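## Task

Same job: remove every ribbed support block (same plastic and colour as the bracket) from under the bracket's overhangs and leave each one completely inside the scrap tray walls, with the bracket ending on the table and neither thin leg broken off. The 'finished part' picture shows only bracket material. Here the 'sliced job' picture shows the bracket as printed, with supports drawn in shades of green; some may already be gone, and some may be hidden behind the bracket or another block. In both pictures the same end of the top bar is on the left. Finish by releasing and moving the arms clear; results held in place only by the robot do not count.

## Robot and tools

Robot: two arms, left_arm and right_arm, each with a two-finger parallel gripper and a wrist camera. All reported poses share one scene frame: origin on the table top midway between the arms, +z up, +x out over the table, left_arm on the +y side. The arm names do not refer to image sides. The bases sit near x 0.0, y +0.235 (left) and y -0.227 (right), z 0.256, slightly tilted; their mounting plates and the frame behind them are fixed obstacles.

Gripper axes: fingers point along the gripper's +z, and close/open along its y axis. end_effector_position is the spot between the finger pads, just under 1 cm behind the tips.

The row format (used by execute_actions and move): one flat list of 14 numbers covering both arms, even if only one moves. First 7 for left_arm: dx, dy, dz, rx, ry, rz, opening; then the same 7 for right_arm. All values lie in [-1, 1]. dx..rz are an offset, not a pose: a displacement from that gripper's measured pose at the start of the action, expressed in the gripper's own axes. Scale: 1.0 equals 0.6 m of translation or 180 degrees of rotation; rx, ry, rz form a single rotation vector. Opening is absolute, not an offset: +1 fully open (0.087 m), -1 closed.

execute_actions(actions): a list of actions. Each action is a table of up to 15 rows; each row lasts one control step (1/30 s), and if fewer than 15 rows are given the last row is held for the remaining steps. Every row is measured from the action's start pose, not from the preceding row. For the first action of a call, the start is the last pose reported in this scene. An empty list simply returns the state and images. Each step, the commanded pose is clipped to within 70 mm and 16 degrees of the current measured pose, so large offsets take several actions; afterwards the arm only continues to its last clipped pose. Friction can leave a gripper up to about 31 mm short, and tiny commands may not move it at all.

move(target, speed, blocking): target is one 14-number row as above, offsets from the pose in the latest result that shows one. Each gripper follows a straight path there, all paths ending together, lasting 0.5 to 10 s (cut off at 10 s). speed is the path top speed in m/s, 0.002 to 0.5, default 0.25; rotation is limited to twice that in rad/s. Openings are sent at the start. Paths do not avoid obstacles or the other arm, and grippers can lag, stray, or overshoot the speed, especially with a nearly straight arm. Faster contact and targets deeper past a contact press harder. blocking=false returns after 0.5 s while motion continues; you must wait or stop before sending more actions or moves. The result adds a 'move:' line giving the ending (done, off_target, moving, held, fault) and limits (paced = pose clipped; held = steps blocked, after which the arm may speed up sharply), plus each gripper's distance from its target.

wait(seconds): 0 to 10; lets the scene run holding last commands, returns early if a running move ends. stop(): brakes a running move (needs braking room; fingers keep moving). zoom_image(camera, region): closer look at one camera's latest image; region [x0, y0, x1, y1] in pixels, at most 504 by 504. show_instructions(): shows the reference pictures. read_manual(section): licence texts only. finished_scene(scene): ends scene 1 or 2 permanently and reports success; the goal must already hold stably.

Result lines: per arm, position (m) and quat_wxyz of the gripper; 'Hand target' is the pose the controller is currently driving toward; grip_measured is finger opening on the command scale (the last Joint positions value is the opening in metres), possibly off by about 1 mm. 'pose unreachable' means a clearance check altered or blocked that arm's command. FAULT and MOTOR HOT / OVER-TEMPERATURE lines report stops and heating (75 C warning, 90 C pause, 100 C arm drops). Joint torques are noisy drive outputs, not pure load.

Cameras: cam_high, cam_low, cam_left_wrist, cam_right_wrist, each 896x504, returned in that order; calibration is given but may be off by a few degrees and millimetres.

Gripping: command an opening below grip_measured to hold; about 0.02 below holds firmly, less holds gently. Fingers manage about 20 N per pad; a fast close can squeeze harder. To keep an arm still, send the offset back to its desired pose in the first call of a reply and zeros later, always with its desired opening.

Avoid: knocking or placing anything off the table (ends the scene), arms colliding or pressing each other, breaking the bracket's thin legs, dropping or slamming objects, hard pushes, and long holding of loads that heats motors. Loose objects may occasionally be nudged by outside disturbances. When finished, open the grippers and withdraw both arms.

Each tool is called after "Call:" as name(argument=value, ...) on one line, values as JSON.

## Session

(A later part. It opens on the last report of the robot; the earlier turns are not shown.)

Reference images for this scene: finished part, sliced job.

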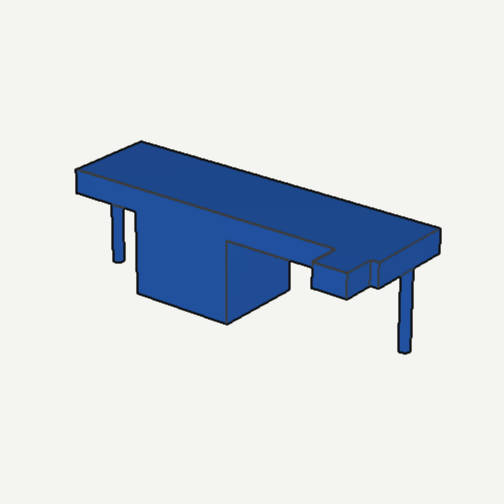

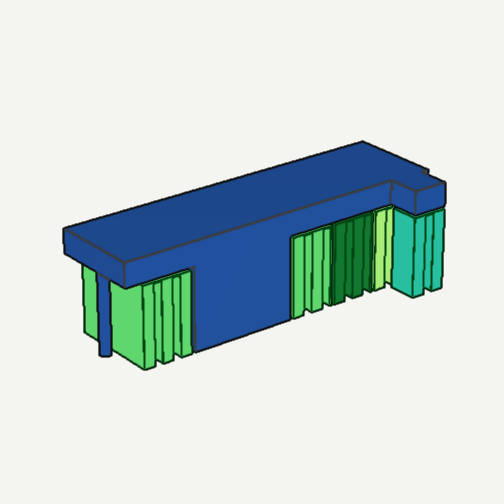

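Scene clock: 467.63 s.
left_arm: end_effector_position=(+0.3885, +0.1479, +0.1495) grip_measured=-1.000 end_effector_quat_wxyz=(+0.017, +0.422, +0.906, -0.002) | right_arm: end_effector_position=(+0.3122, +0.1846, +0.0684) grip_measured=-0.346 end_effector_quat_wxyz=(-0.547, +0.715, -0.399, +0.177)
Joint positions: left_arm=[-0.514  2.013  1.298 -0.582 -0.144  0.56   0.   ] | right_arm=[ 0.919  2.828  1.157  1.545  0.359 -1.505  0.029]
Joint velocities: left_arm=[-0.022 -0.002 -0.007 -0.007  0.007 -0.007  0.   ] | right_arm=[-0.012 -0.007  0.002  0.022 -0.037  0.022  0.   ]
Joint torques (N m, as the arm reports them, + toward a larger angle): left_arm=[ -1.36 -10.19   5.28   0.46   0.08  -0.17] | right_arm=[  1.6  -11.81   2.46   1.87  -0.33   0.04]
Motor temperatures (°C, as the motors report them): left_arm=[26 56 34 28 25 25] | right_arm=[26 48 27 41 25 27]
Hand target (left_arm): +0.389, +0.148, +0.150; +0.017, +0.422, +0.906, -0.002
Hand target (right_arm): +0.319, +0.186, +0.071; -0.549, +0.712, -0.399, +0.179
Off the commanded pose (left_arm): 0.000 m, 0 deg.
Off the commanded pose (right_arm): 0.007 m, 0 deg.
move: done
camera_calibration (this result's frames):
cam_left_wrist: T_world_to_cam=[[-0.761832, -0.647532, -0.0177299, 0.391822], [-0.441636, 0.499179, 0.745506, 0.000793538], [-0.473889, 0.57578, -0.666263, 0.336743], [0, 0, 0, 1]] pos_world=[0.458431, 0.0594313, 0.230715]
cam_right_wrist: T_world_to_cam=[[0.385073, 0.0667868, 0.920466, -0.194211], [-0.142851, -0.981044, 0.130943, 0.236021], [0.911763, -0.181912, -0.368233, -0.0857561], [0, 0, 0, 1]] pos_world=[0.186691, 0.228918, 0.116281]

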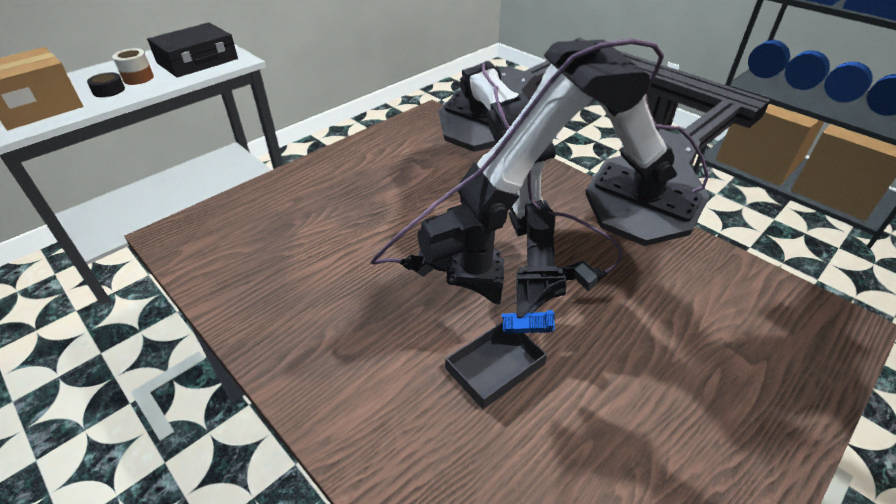

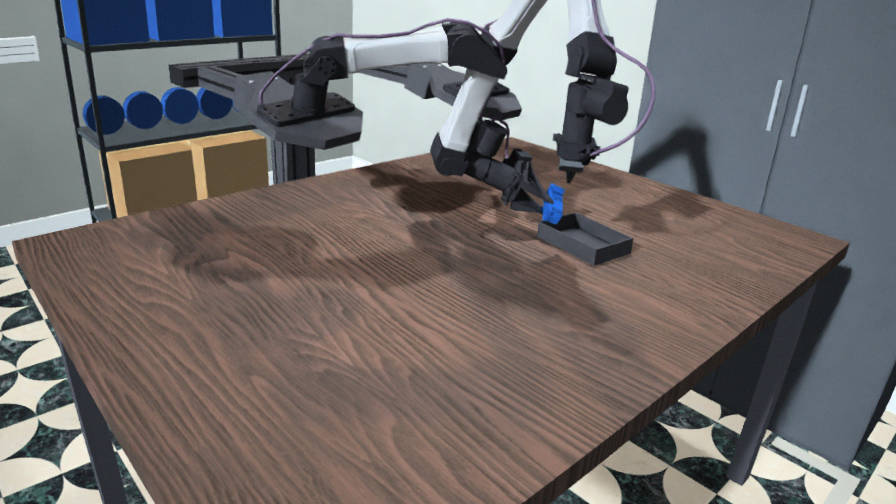

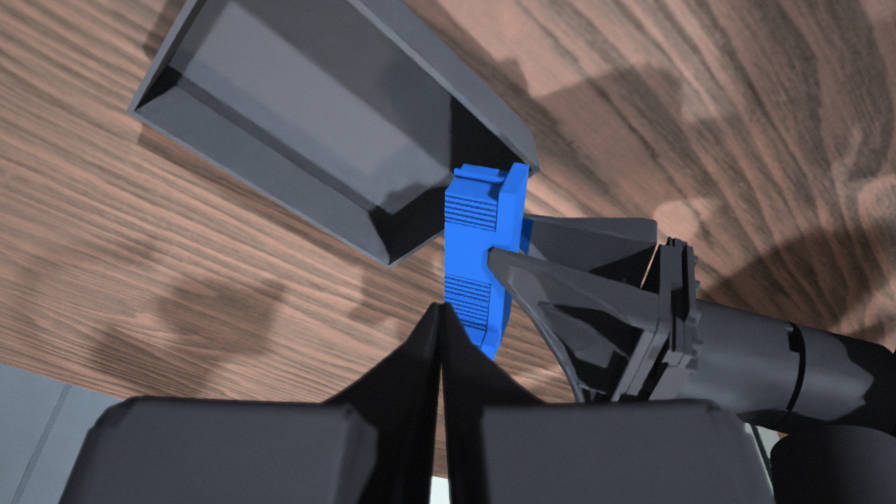

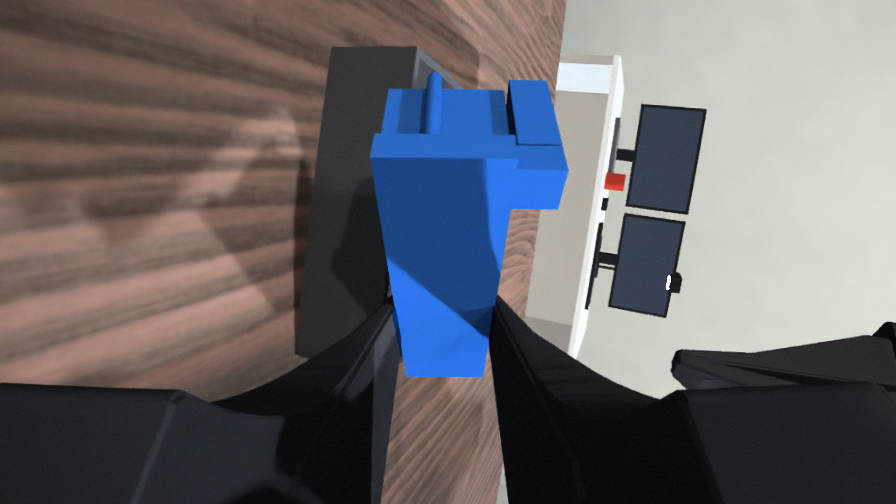

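Call:
move(target=[0,0,0,0,0,0,-1,0.0077,0.0277,0.0198,0,0,0,-0.40], speed=0.015)

Call:
zoom_image(camera="cam_left_wrist", region=[380, 90, 620, 290])

Call:
zoom_image(camera="cam_low", region=[490, 160, 650, 270])

Scene clock: 473.57 s.
left_arm: end_effector_position=(+0.3885, +0.1479, +0.1495) grip_measured=-1.000 end_effector_quat_wxyz=(+0.017, +0.422, +0.906, -0.002) | right_arm: end_effector_position=(+0.3162, +0.1904, +0.0621) grip_measured=-0.346 end_effector_quat_wxyz=(+0.558, -0.706, +0.398, -0.178)
Joint positions: left_arm=[-0.514  2.013  1.298 -0.582 -0.144  0.56   0.   ] | right_arm=[ 0.913  2.873  1.216  1.56   0.349 -1.505  0.029]
Joint velocities: left_arm=[-0.002 -0.012  0.017 -0.022 -0.007  0.022  0.   ] | right_arm=[-0.007  0.007 -0.017 -0.037  0.066  0.007 -0.   ]
Joint torques (N m, as the arm reports them, + toward a larger angle): left_arm=[ -1.29 -10.17   5.36   0.44   0.11  -0.14] | right_arm=[ 1.44 -9.25  3.4   1.77 -0.3   0.06]
Motor temperatures (°C, as the motors report them): left_arm=[26 56 34 28 25 25] | right_arm=[26 49 27 41 25 27]
Hand target (left_arm): +0.389, +0.148, +0.150; +0.017, +0.422, +0.906, -0.002
Hand target (right_arm): +0.317, +0.187, +0.049; -0.547, +0.714, -0.399, +0.178
Off the commanded pose (left_arm): 0.000 m, 0 deg.
Off the commanded pose (right_arm): 0.014 m, 2 deg.
move: off_target (right_arm)
camera_calibration (this result's frames):
cam_left_wrist: T_world_to_cam=[[-0.761832, -0.647532, -0.0177299, 0.391822], [-0.441636, 0.499179, 0.745506, 0.000793538], [-0.473889, 0.57578, -0.666263, 0.336743], [0, 0, 0, 1]] pos_world=[0.458431, 0.0594313, 0.230715]
cam_right_wrist: T_world_to_cam=[[0.373316, 0.0424546, 0.926732, -0.182384], [-0.147671, -0.983496, 0.104542, 0.246831], [0.915876, -0.175879, -0.360886, -0.0935552], [0, 0, 0, 1]] pos_world=[0.190222, 0.234046, 0.109454]

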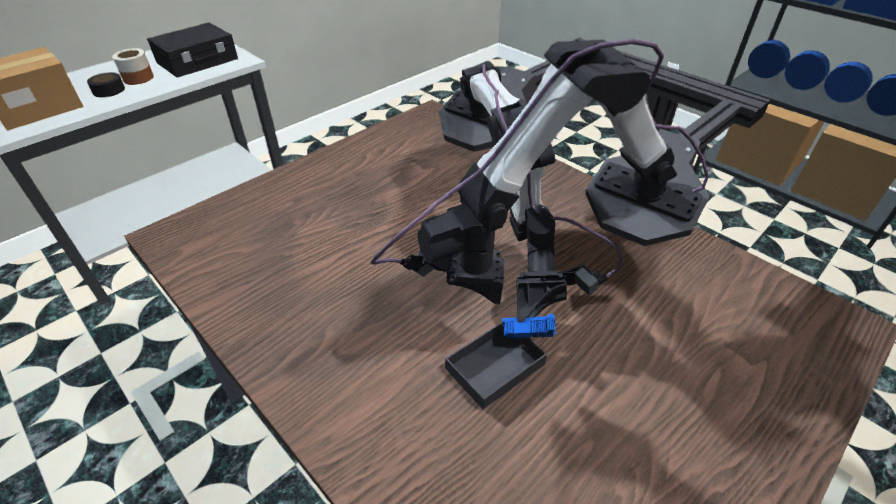

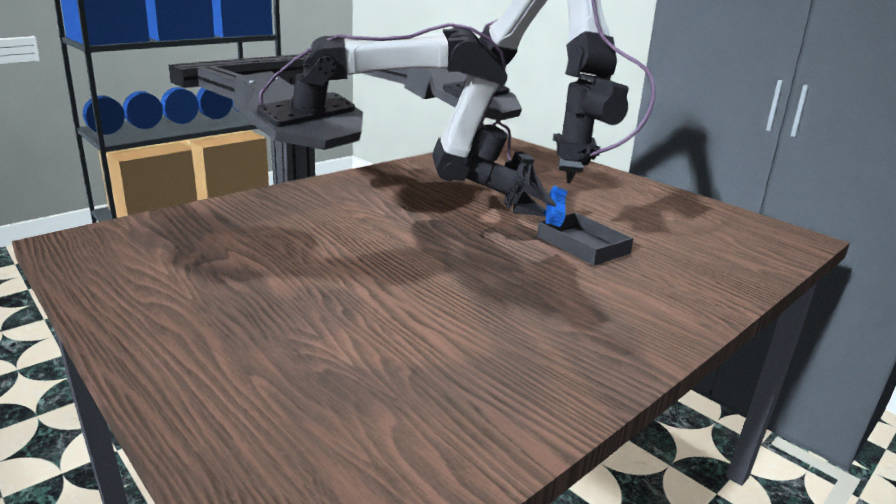

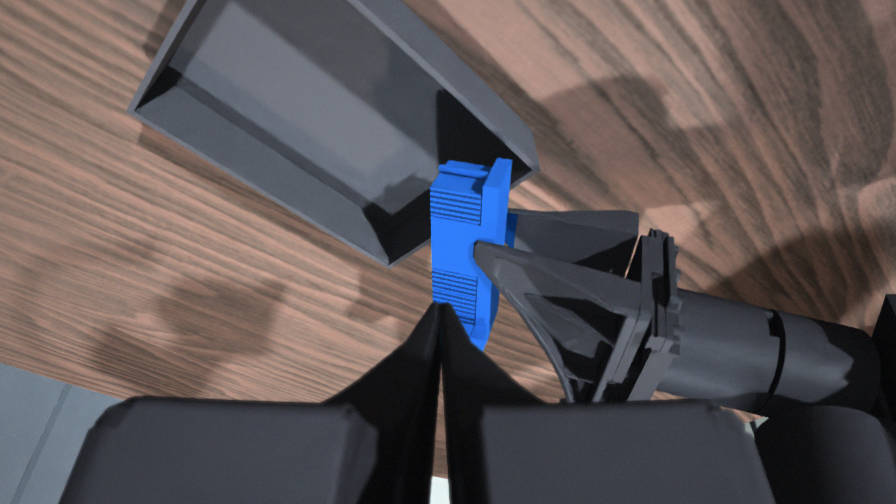

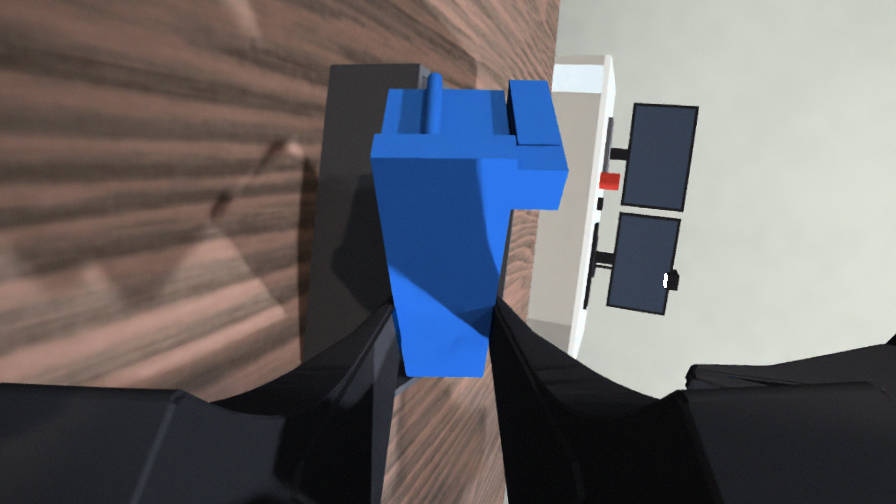

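Region (380, 90, 620, 290) of cam_left_wrist's 896x504 image, scaled by 2.100, with more detail than that image has.

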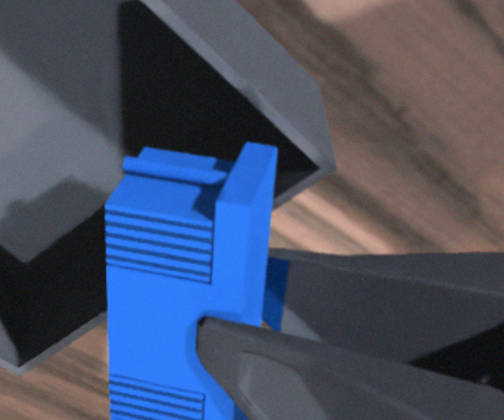

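Region (490, 160, 650, 270) of cam_low's 896x504 image, scaled by 3.150, with more detail than that image has; it fills the top 346 rows of this view, and the rest is white.

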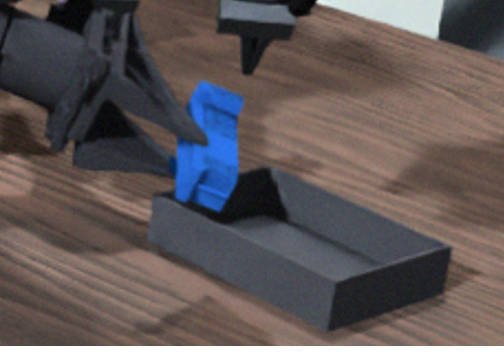

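Call:
move(target=[0,0,0,0,0,0,-1,0.004,-0.007,-0.019,0,0,0,-0.40], speed=0.015)

Scene clock: 489.87 s.
left_arm: end_effector_position=(+0.3885, +0.1479, +0.1495) grip_measured=-1.000 end_effector_quat_wxyz=(+0.017, +0.422, +0.906, -0.002) | right_arm: end_effector_position=(+0.3151, +0.1851, +0.0681) grip_measured=-0.346 end_effector_quat_wxyz=(-0.554, +0.708, -0.400, +0.177)
Joint positions: left_arm=[-0.514  2.013  1.298 -0.582 -0.144  0.56   0.   ] | right_arm=[ 0.913  2.84   1.171  1.563  0.351 -1.501  0.029]
Joint velocities: left_arm=[-0.002 -0.002 -0.007  0.007 -0.066  0.066  0.   ] | right_arm=[-0.002  0.007 -0.022  0.007 -0.007 -0.037 -0.001]
Joint torques (N m, as the arm reports them, + toward a larger angle): left_arm=[ -1.27 -10.23   5.43   0.46   0.08  -0.16] | right_arm=[  2.99 -11.95  -0.36   2.    -0.07   0.14]
Motor temperatures (°C, as the motors report them): left_arm=[26 55 34 28 25 25] | right_arm=[26 49 28 41 25 27]
Hand target (left_arm): +0.389, +0.148, +0.150; +0.017, +0.422, +0.906, -0.002
Hand target (right_arm): +0.311, +0.182, +0.069; -0.550, +0.711, -0.402, +0.176
Off the commanded pose (left_arm): 0.000 m, 0 deg.
Off the commanded pose (right_arm): 0.005 m, 1 deg.
joint sent to its limit (right arm) — the command would take joint 4 (wrist pitch) past its upper limit, so that joint was sent only as far as its limit.
move: done
camera_calibration (this result's frames):
cam_left_wrist: T_world_to_cam=[[-0.761832, -0.647532, -0.0177299, 0.391822], [-0.441636, 0.499179, 0.745506, 0.000793538], [-0.473889, 0.57578, -0.666263, 0.336743], [0, 0, 0, 1]] pos_world=[0.458431, 0.0594313, 0.230715]
cam_right_wrist: T_world_to_cam=[[0.380545, 0.0477717, 0.923528, -0.19039], [-0.147682, -0.982709, 0.111686, 0.240143], [0.912894, -0.17889, -0.36691, -0.0893802], [0, 0, 0, 1]] pos_world=[0.189511, 0.229097, 0.116216]

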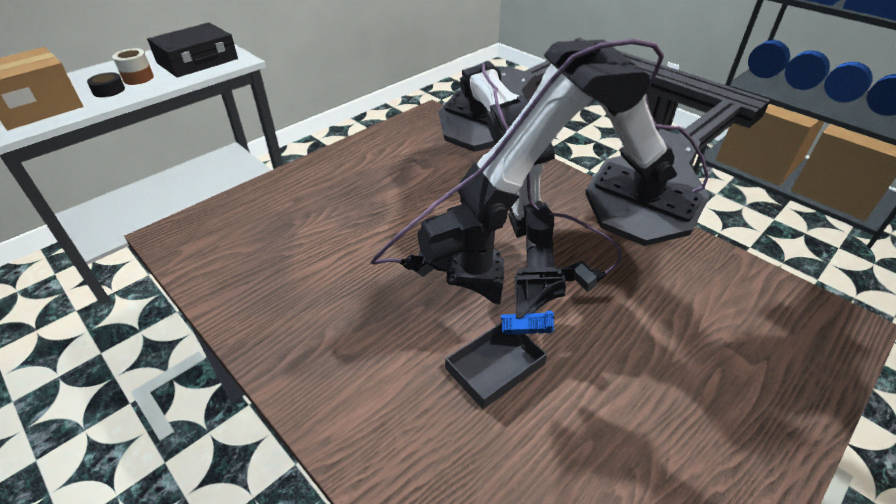

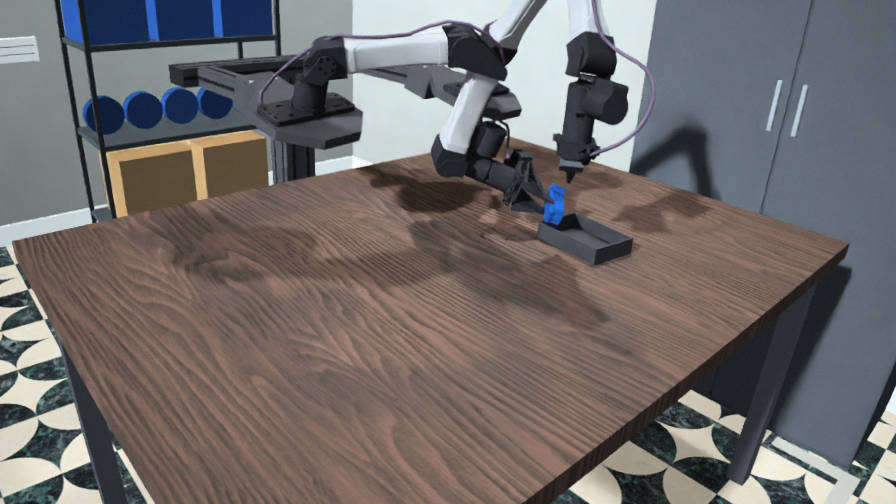

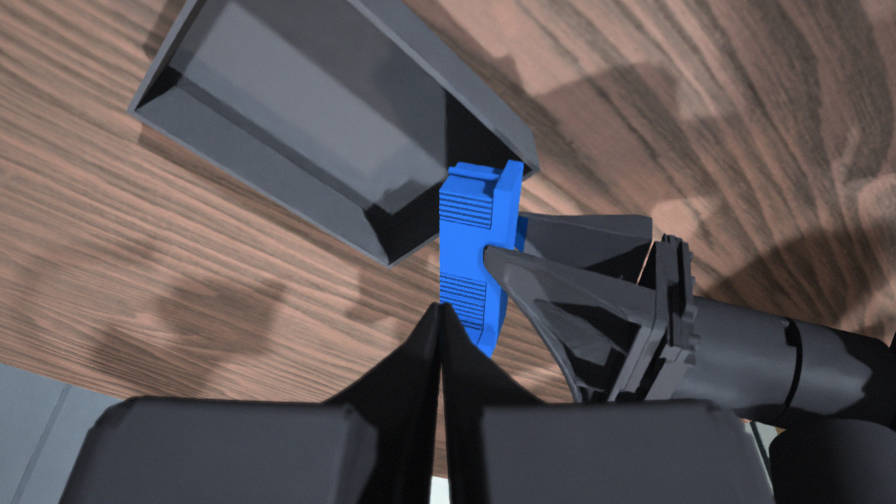

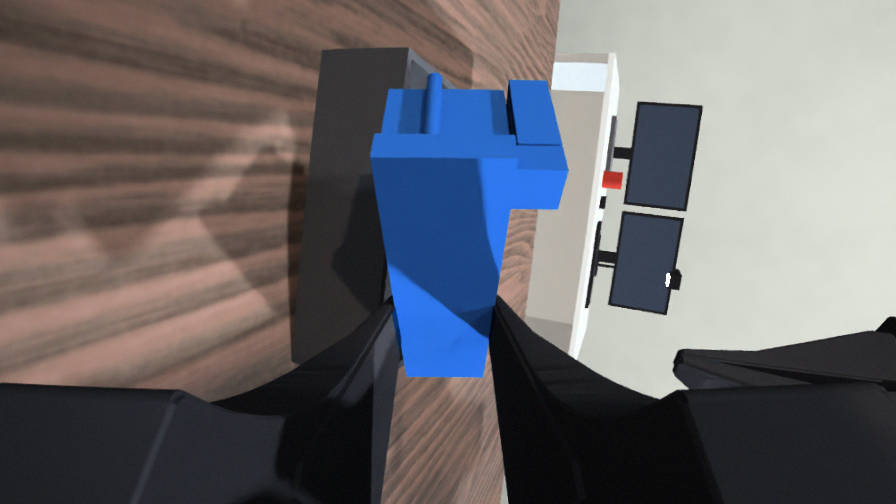

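Call:
move(target=[0,0,0,0,0,0,-1,0.005,0.023,0.003,0,0,0,-0.40], speed=0.012)

Call:
zoom_image(camera="cam_left_wrist", region=[380, 90, 620, 290])

Call:
zoom_image(camera="cam_low", region=[490, 160, 650, 270])

Scene clock: 495.93 s.
left_arm: end_effector_position=(+0.3885, +0.1479, +0.1495) grip_measured=-1.000 end_effector_quat_wxyz=(+0.017, +0.422, +0.906, -0.002) | right_arm: end_effector_position=(+0.3133, +0.1843, +0.0630) grip_measured=-0.346 end_effector_quat_wxyz=(-0.553, +0.709, -0.400, +0.176)
Joint positions: left_arm=[-0.514  2.013  1.298 -0.582 -0.144  0.56   0.   ] | right_arm=[ 0.913  2.858  1.18   1.567  0.351 -1.5    0.029]
Joint velocities: left_arm=[-0.002  0.002  0.022 -0.051 -0.051  0.051  0.   ] | right_arm=[-0.002 -0.007 -0.002 -0.022 -0.037 -0.007  0.   ]
Joint torques (N m, as the arm reports them, + toward a larger angle): left_arm=[ -1.31 -10.32   5.32   0.44   0.1   -0.17] | right_arm=[ 2.03 -9.18  3.24  1.98 -0.26  0.13]
Motor temperatures (°C, as the motors report them): left_arm=[26 55 34 28 25 25] | right_arm=[26 50 27 41 25 27]
Hand target (left_arm): +0.389, +0.148, +0.150; +0.017, +0.422, +0.906, -0.002
Hand target (right_arm): +0.313, +0.183, +0.054; -0.550, +0.711, -0.402, +0.176
Off the commanded pose (left_arm): 0.000 m, 0 deg.
Off the commanded pose (right_arm): 0.009 m, 0 deg.
joint sent to its limit (right arm) — the command would take joint 4 (wrist pitch) past its upper limit, so that joint was sent only as far as its limit.
move: done
camera_calibration (this result's frames):
cam_left_wrist: T_world_to_cam=[[-0.761832, -0.647532, -0.0177299, 0.391822], [-0.441636, 0.499179, 0.745506, 0.000793538], [-0.473889, 0.57578, -0.666263, 0.336743], [0, 0, 0, 1]] pos_world=[0.458431, 0.0594313, 0.230715]
cam_right_wrist: T_world_to_cam=[[0.382264, 0.0504275, 0.922676, -0.185875], [-0.147161, -0.982444, 0.114663, 0.239287], [0.91226, -0.179614, -0.368132, -0.0893546], [0, 0, 0, 1]] pos_world=[0.187782, 0.22841, 0.111171]

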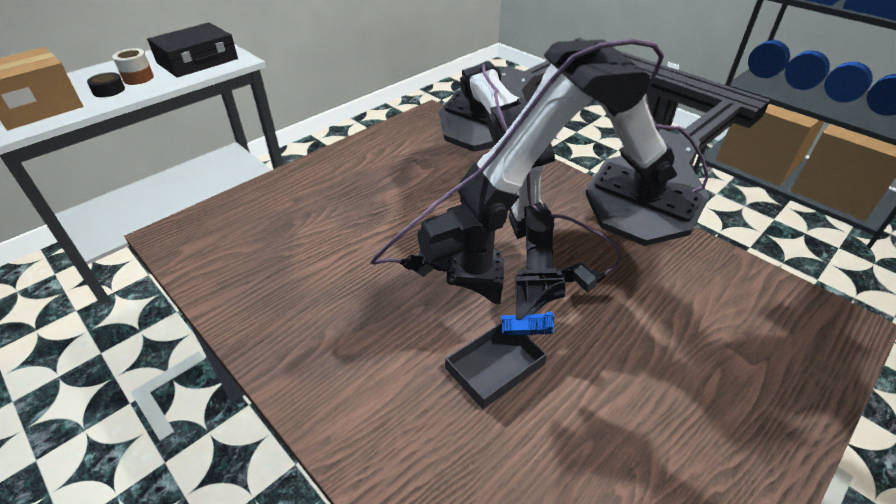

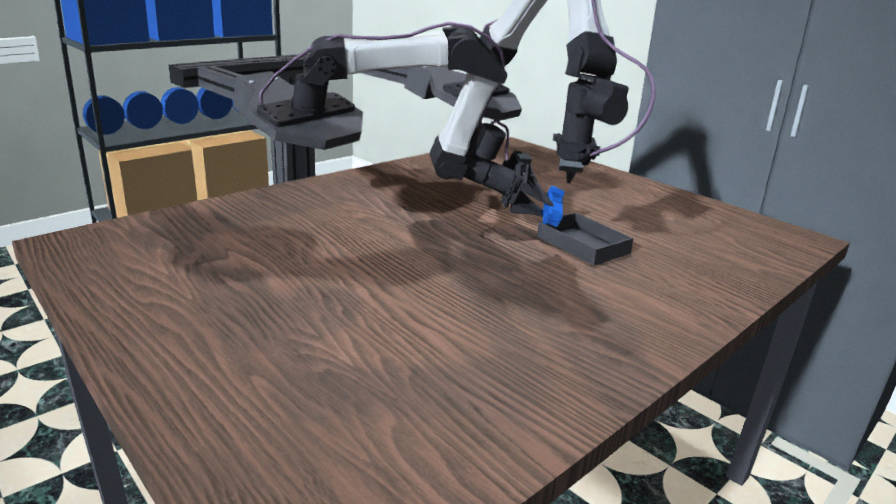

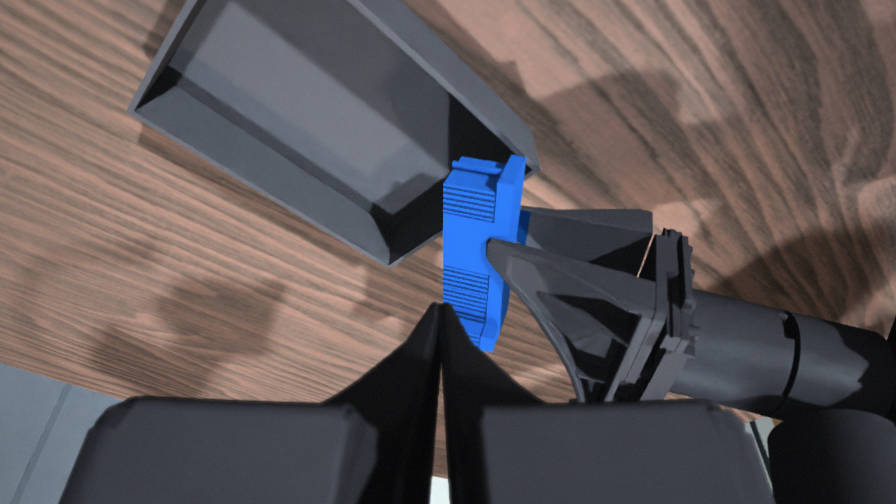

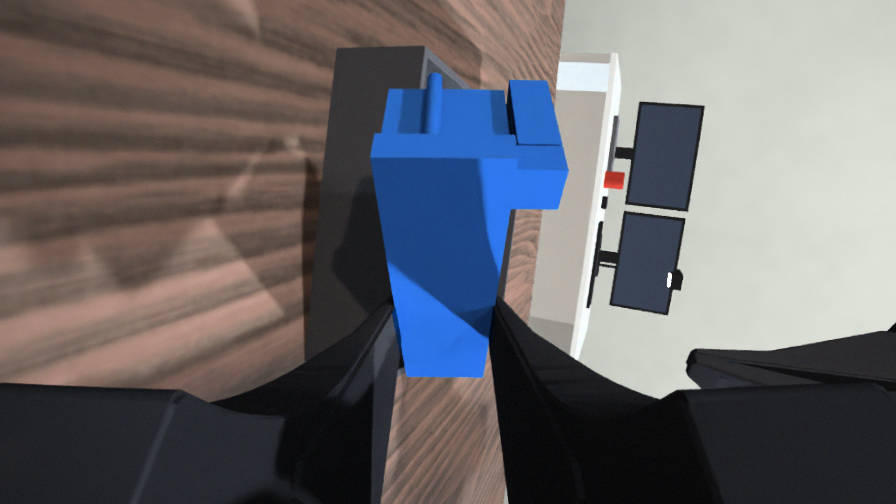

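Region (380, 90, 620, 290) of cam_left_wrist's 896x504 image, scaled by 2.100, with more detail than that image has.

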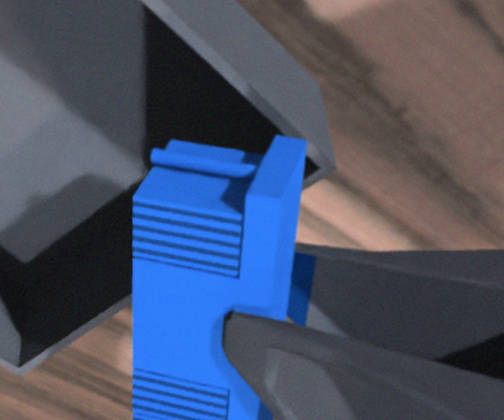

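Region (490, 160, 650, 270) of cam_low's 896x504 image, scaled by 3.150, with more detail than that image has; it fills the top 346 rows of this view, and the rest is white.

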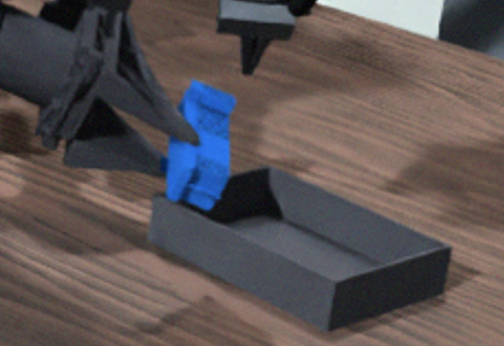

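Call:
move(target=[0.0705,-0.0255,0.1145,0,0,0,-1,0.004,0.0186,0.004,0,0,0,-0.40], speed=0.06)

Scene clock: 510.30 s.
left_arm: end_effector_position=(+0.3646, +0.1642, +0.0917) grip_measured=-1.000 end_effector_quat_wxyz=(+0.034, +0.422, +0.906, +0.003) | right_arm: end_effector_position=(+0.3140, +0.1857, +0.0625) grip_measured=-0.346 end_effector_quat_wxyz=(-0.555, +0.708, -0.401, +0.177)
Joint positions: left_arm=[-0.47   2.079  1.099 -0.275 -0.137  0.607  0.   ] | right_arm=[ 0.913  2.863  1.19   1.567  0.351 -1.5    0.029]
Joint velocities: left_arm=[ 0.002  0.007 -0.007  0.125  0.007  0.051  0.   ] | right_arm=[-0.002 -0.002  0.002  0.022  0.081 -0.007 -0.001]
Joint torques (N m, as the arm reports them, + toward a larger angle): left_arm=[ 0.09 -7.73  1.96  0.63  0.15 -0.08] | right_arm=[ 2.11 -8.8   3.25  1.97 -0.23  0.13]
Motor temperatures (°C, as the motors report them): left_arm=[26 55 34 28 25 25] | right_arm=[26 49 27 42 25 27]
Hand target (left_arm): +0.351, +0.170, +0.080; +0.017, +0.422, +0.906, -0.002
Hand target (right_arm): +0.312, +0.183, +0.052; -0.549, +0.711, -0.402, +0.176
Off the commanded pose (left_arm): 0.019 m, 2 deg.
Off the commanded pose (right_arm): 0.012 m, 0 deg.
joint sent to its limit (right arm) — the command would take joint 4 (wrist pitch) past its upper limit, so that joint was sent only as far as its limit.
move: off_target (left_arm, right_arm)
camera_calibration (this result's frames):
cam_left_wrist: T_world_to_cam=[[-0.760331, -0.648196, -0.0417053, 0.384915], [-0.4683, 0.502555, 0.726728, 0.0360846], [-0.450103, 0.572084, -0.685658, 0.271197], [0, 0, 0, 1]] pos_world=[0.431628, 0.076218, 0.175778]
cam_right_wrist: T_world_to_cam=[[0.380248, 0.0464696, 0.923716, -0.184501], [-0.148454, -0.982721, 0.110549, 0.241485], [0.912892, -0.179166, -0.366779, -0.0902483], [0, 0, 0, 1]] pos_world=[0.188393, 0.229717, 0.11063]

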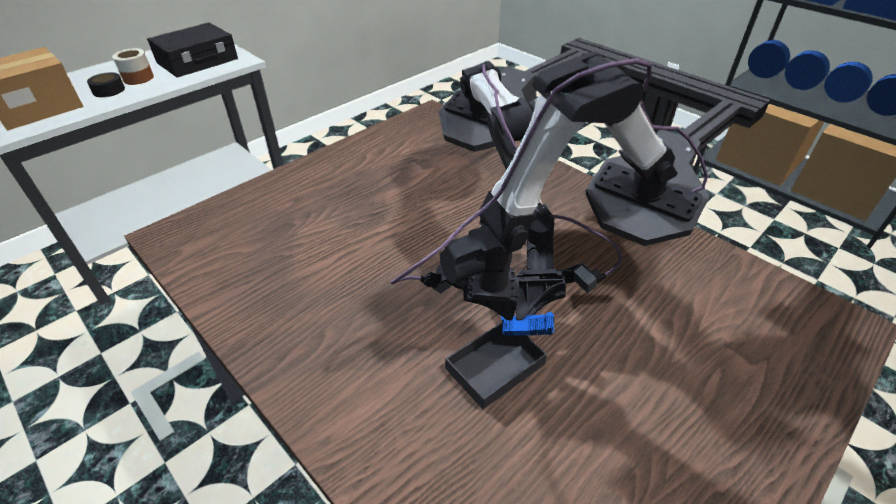

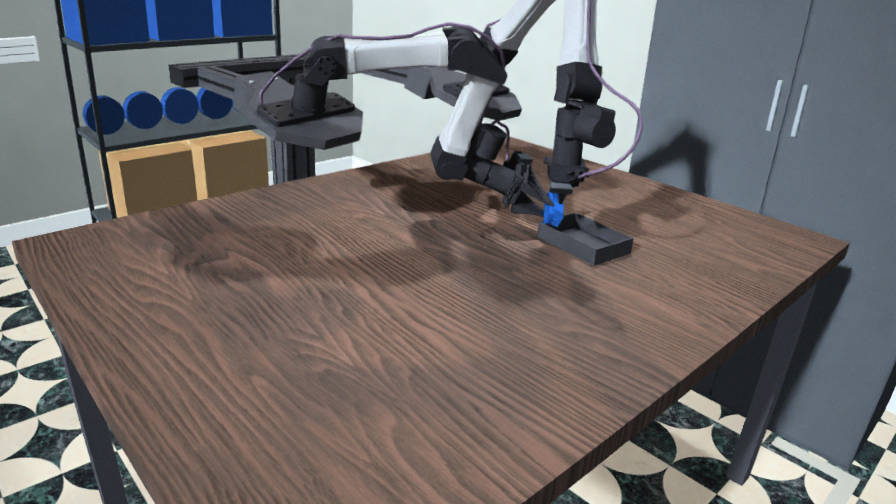

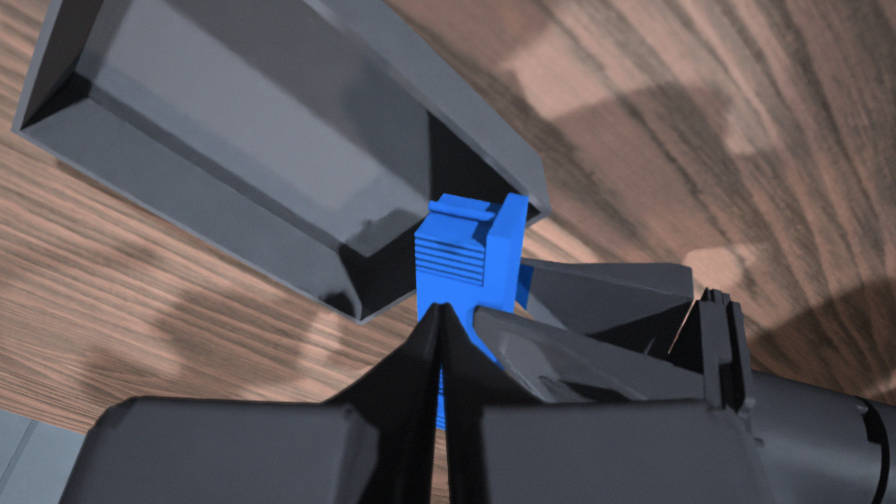

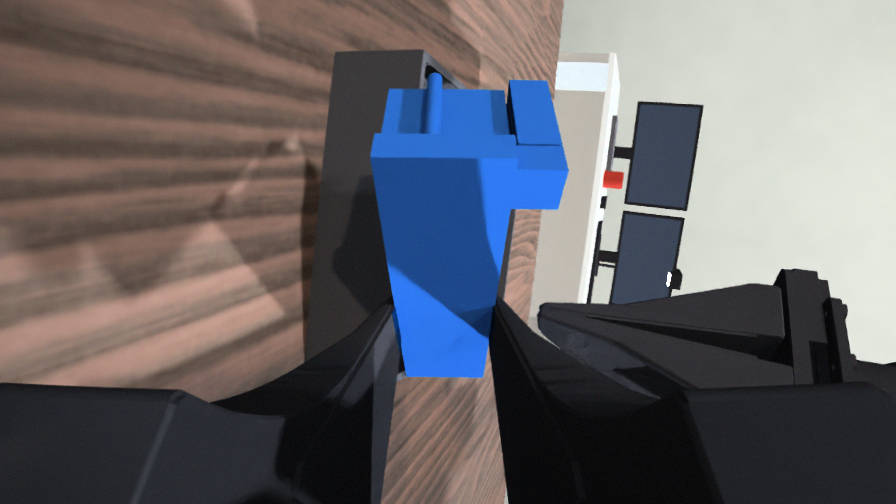

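Call:
zoom_image(camera="cam_left_wrist", region=[380, 170, 580, 330])

Region (380, 170, 580, 330) of cam_left_wrist's 896x504 image, scaled by 2.520, with more detail than that image has; it fills the top 403 rows of this view, and the rest is white.

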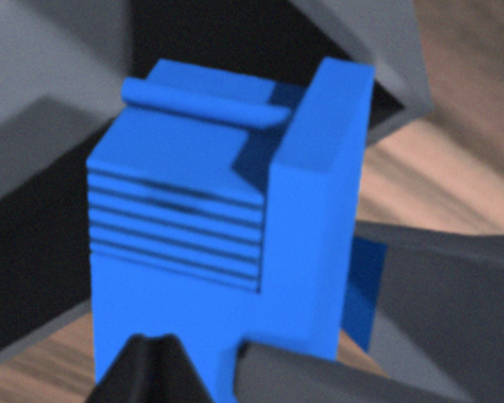

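Call:
move(target=[0.0287,-0.0045,0.028,0,0,0,-1,0.004,0.0186,0.0,0,0,0,-0.40], speed=0.02)

Scene clock: 522.43 s.
left_arm: end_effector_position=(+0.3656, +0.1700, +0.0851) grip_measured=-1.000 end_effector_quat_wxyz=(+0.049, +0.421, +0.906, +0.008) | right_arm: end_effector_position=(+0.3140, +0.1857, +0.0625) grip_measured=-0.346 end_effector_quat_wxyz=(-0.555, +0.708, -0.401, +0.177)
Joint positions: left_arm=[-0.454  2.079  1.058 -0.2   -0.135  0.627  0.   ] | right_arm=[ 0.913  2.863  1.19   1.567  0.351 -1.5    0.029]
Joint velocities: left_arm=[-0.007  0.002 -0.002  0.007  0.007 -0.066  0.   ] | right_arm=[ 0.002 -0.022 -0.017 -0.007  0.081  0.037 -0.001]
Joint torques (N m, as the arm reports them, + toward a larger angle): left_arm=[ 0.06 -7.86  1.68  0.71  0.16 -0.09] | right_arm=[ 2.32 -8.98  2.89  1.96 -0.19  0.17]
Motor temperatures (°C, as the motors report them): left_arm=[25 53 34 28 25 25] | right_arm=[26 49 28 42 25 27]
Hand target (left_arm): +0.352, +0.176, +0.075; +0.034, +0.422, +0.906, +0.003
Hand target (right_arm): +0.311, +0.183, +0.052; -0.549, +0.711, -0.403, +0.175
Off the commanded pose (left_arm): 0.018 m, 2 deg.
Off the commanded pose (right_arm): 0.011 m, 0 deg.
joint sent to its limit (right arm) — the command would take joint 4 (wrist pitch) past its upper limit, so that joint was sent only as far as its limit.
move: off_target (left_arm, right_arm)
camera_calibration (this result's frames):
cam_left_wrist: T_world_to_cam=[[-0.758008, -0.649184, -0.0631109, 0.390295], [-0.491653, 0.505113, 0.709323, 0.0479798], [-0.428603, 0.568701, -0.702053, 0.25784], [0, 0, 0, 1]] pos_world=[0.429947, 0.082504, 0.171616]
cam_right_wrist: T_world_to_cam=[[0.380248, 0.0464696, 0.923716, -0.184501], [-0.148454, -0.982721, 0.110549, 0.241485], [0.912892, -0.179166, -0.366779, -0.0902483], [0, 0, 0, 1]] pos_world=[0.188393, 0.229717, 0.11063]

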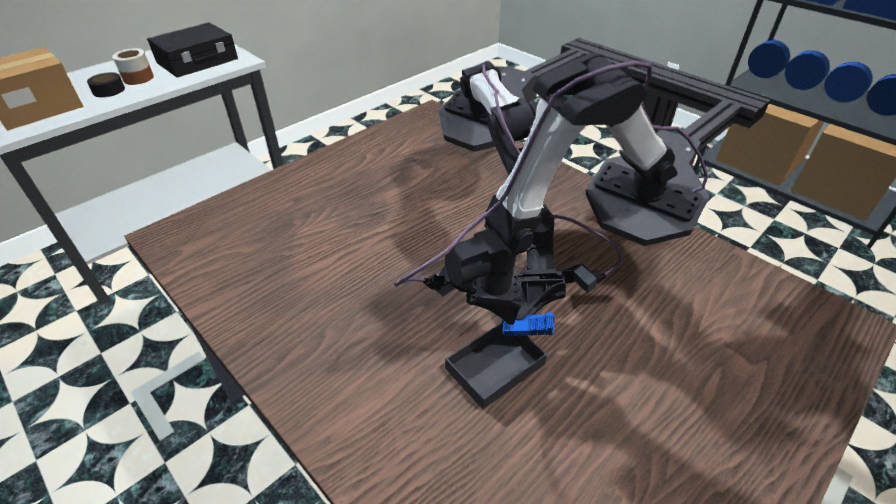

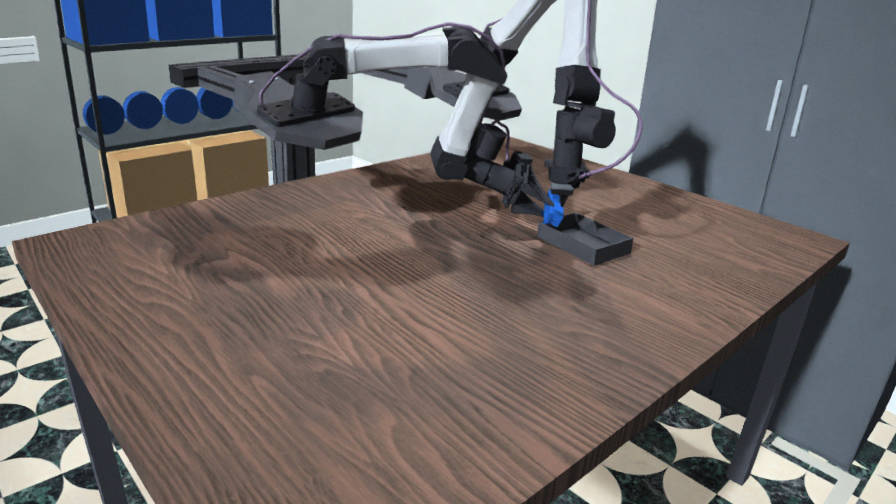

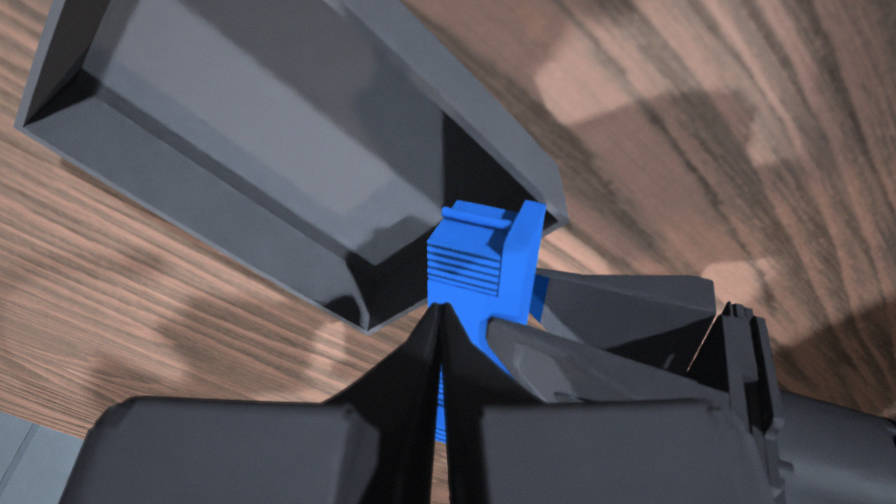

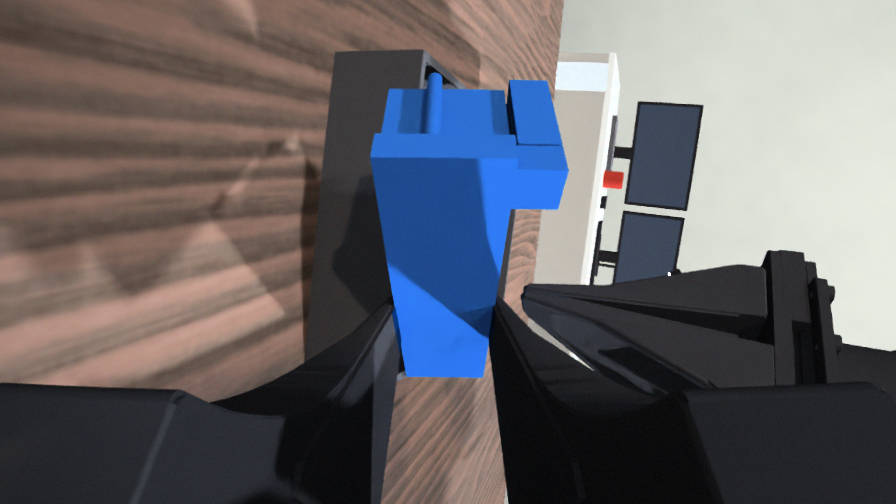

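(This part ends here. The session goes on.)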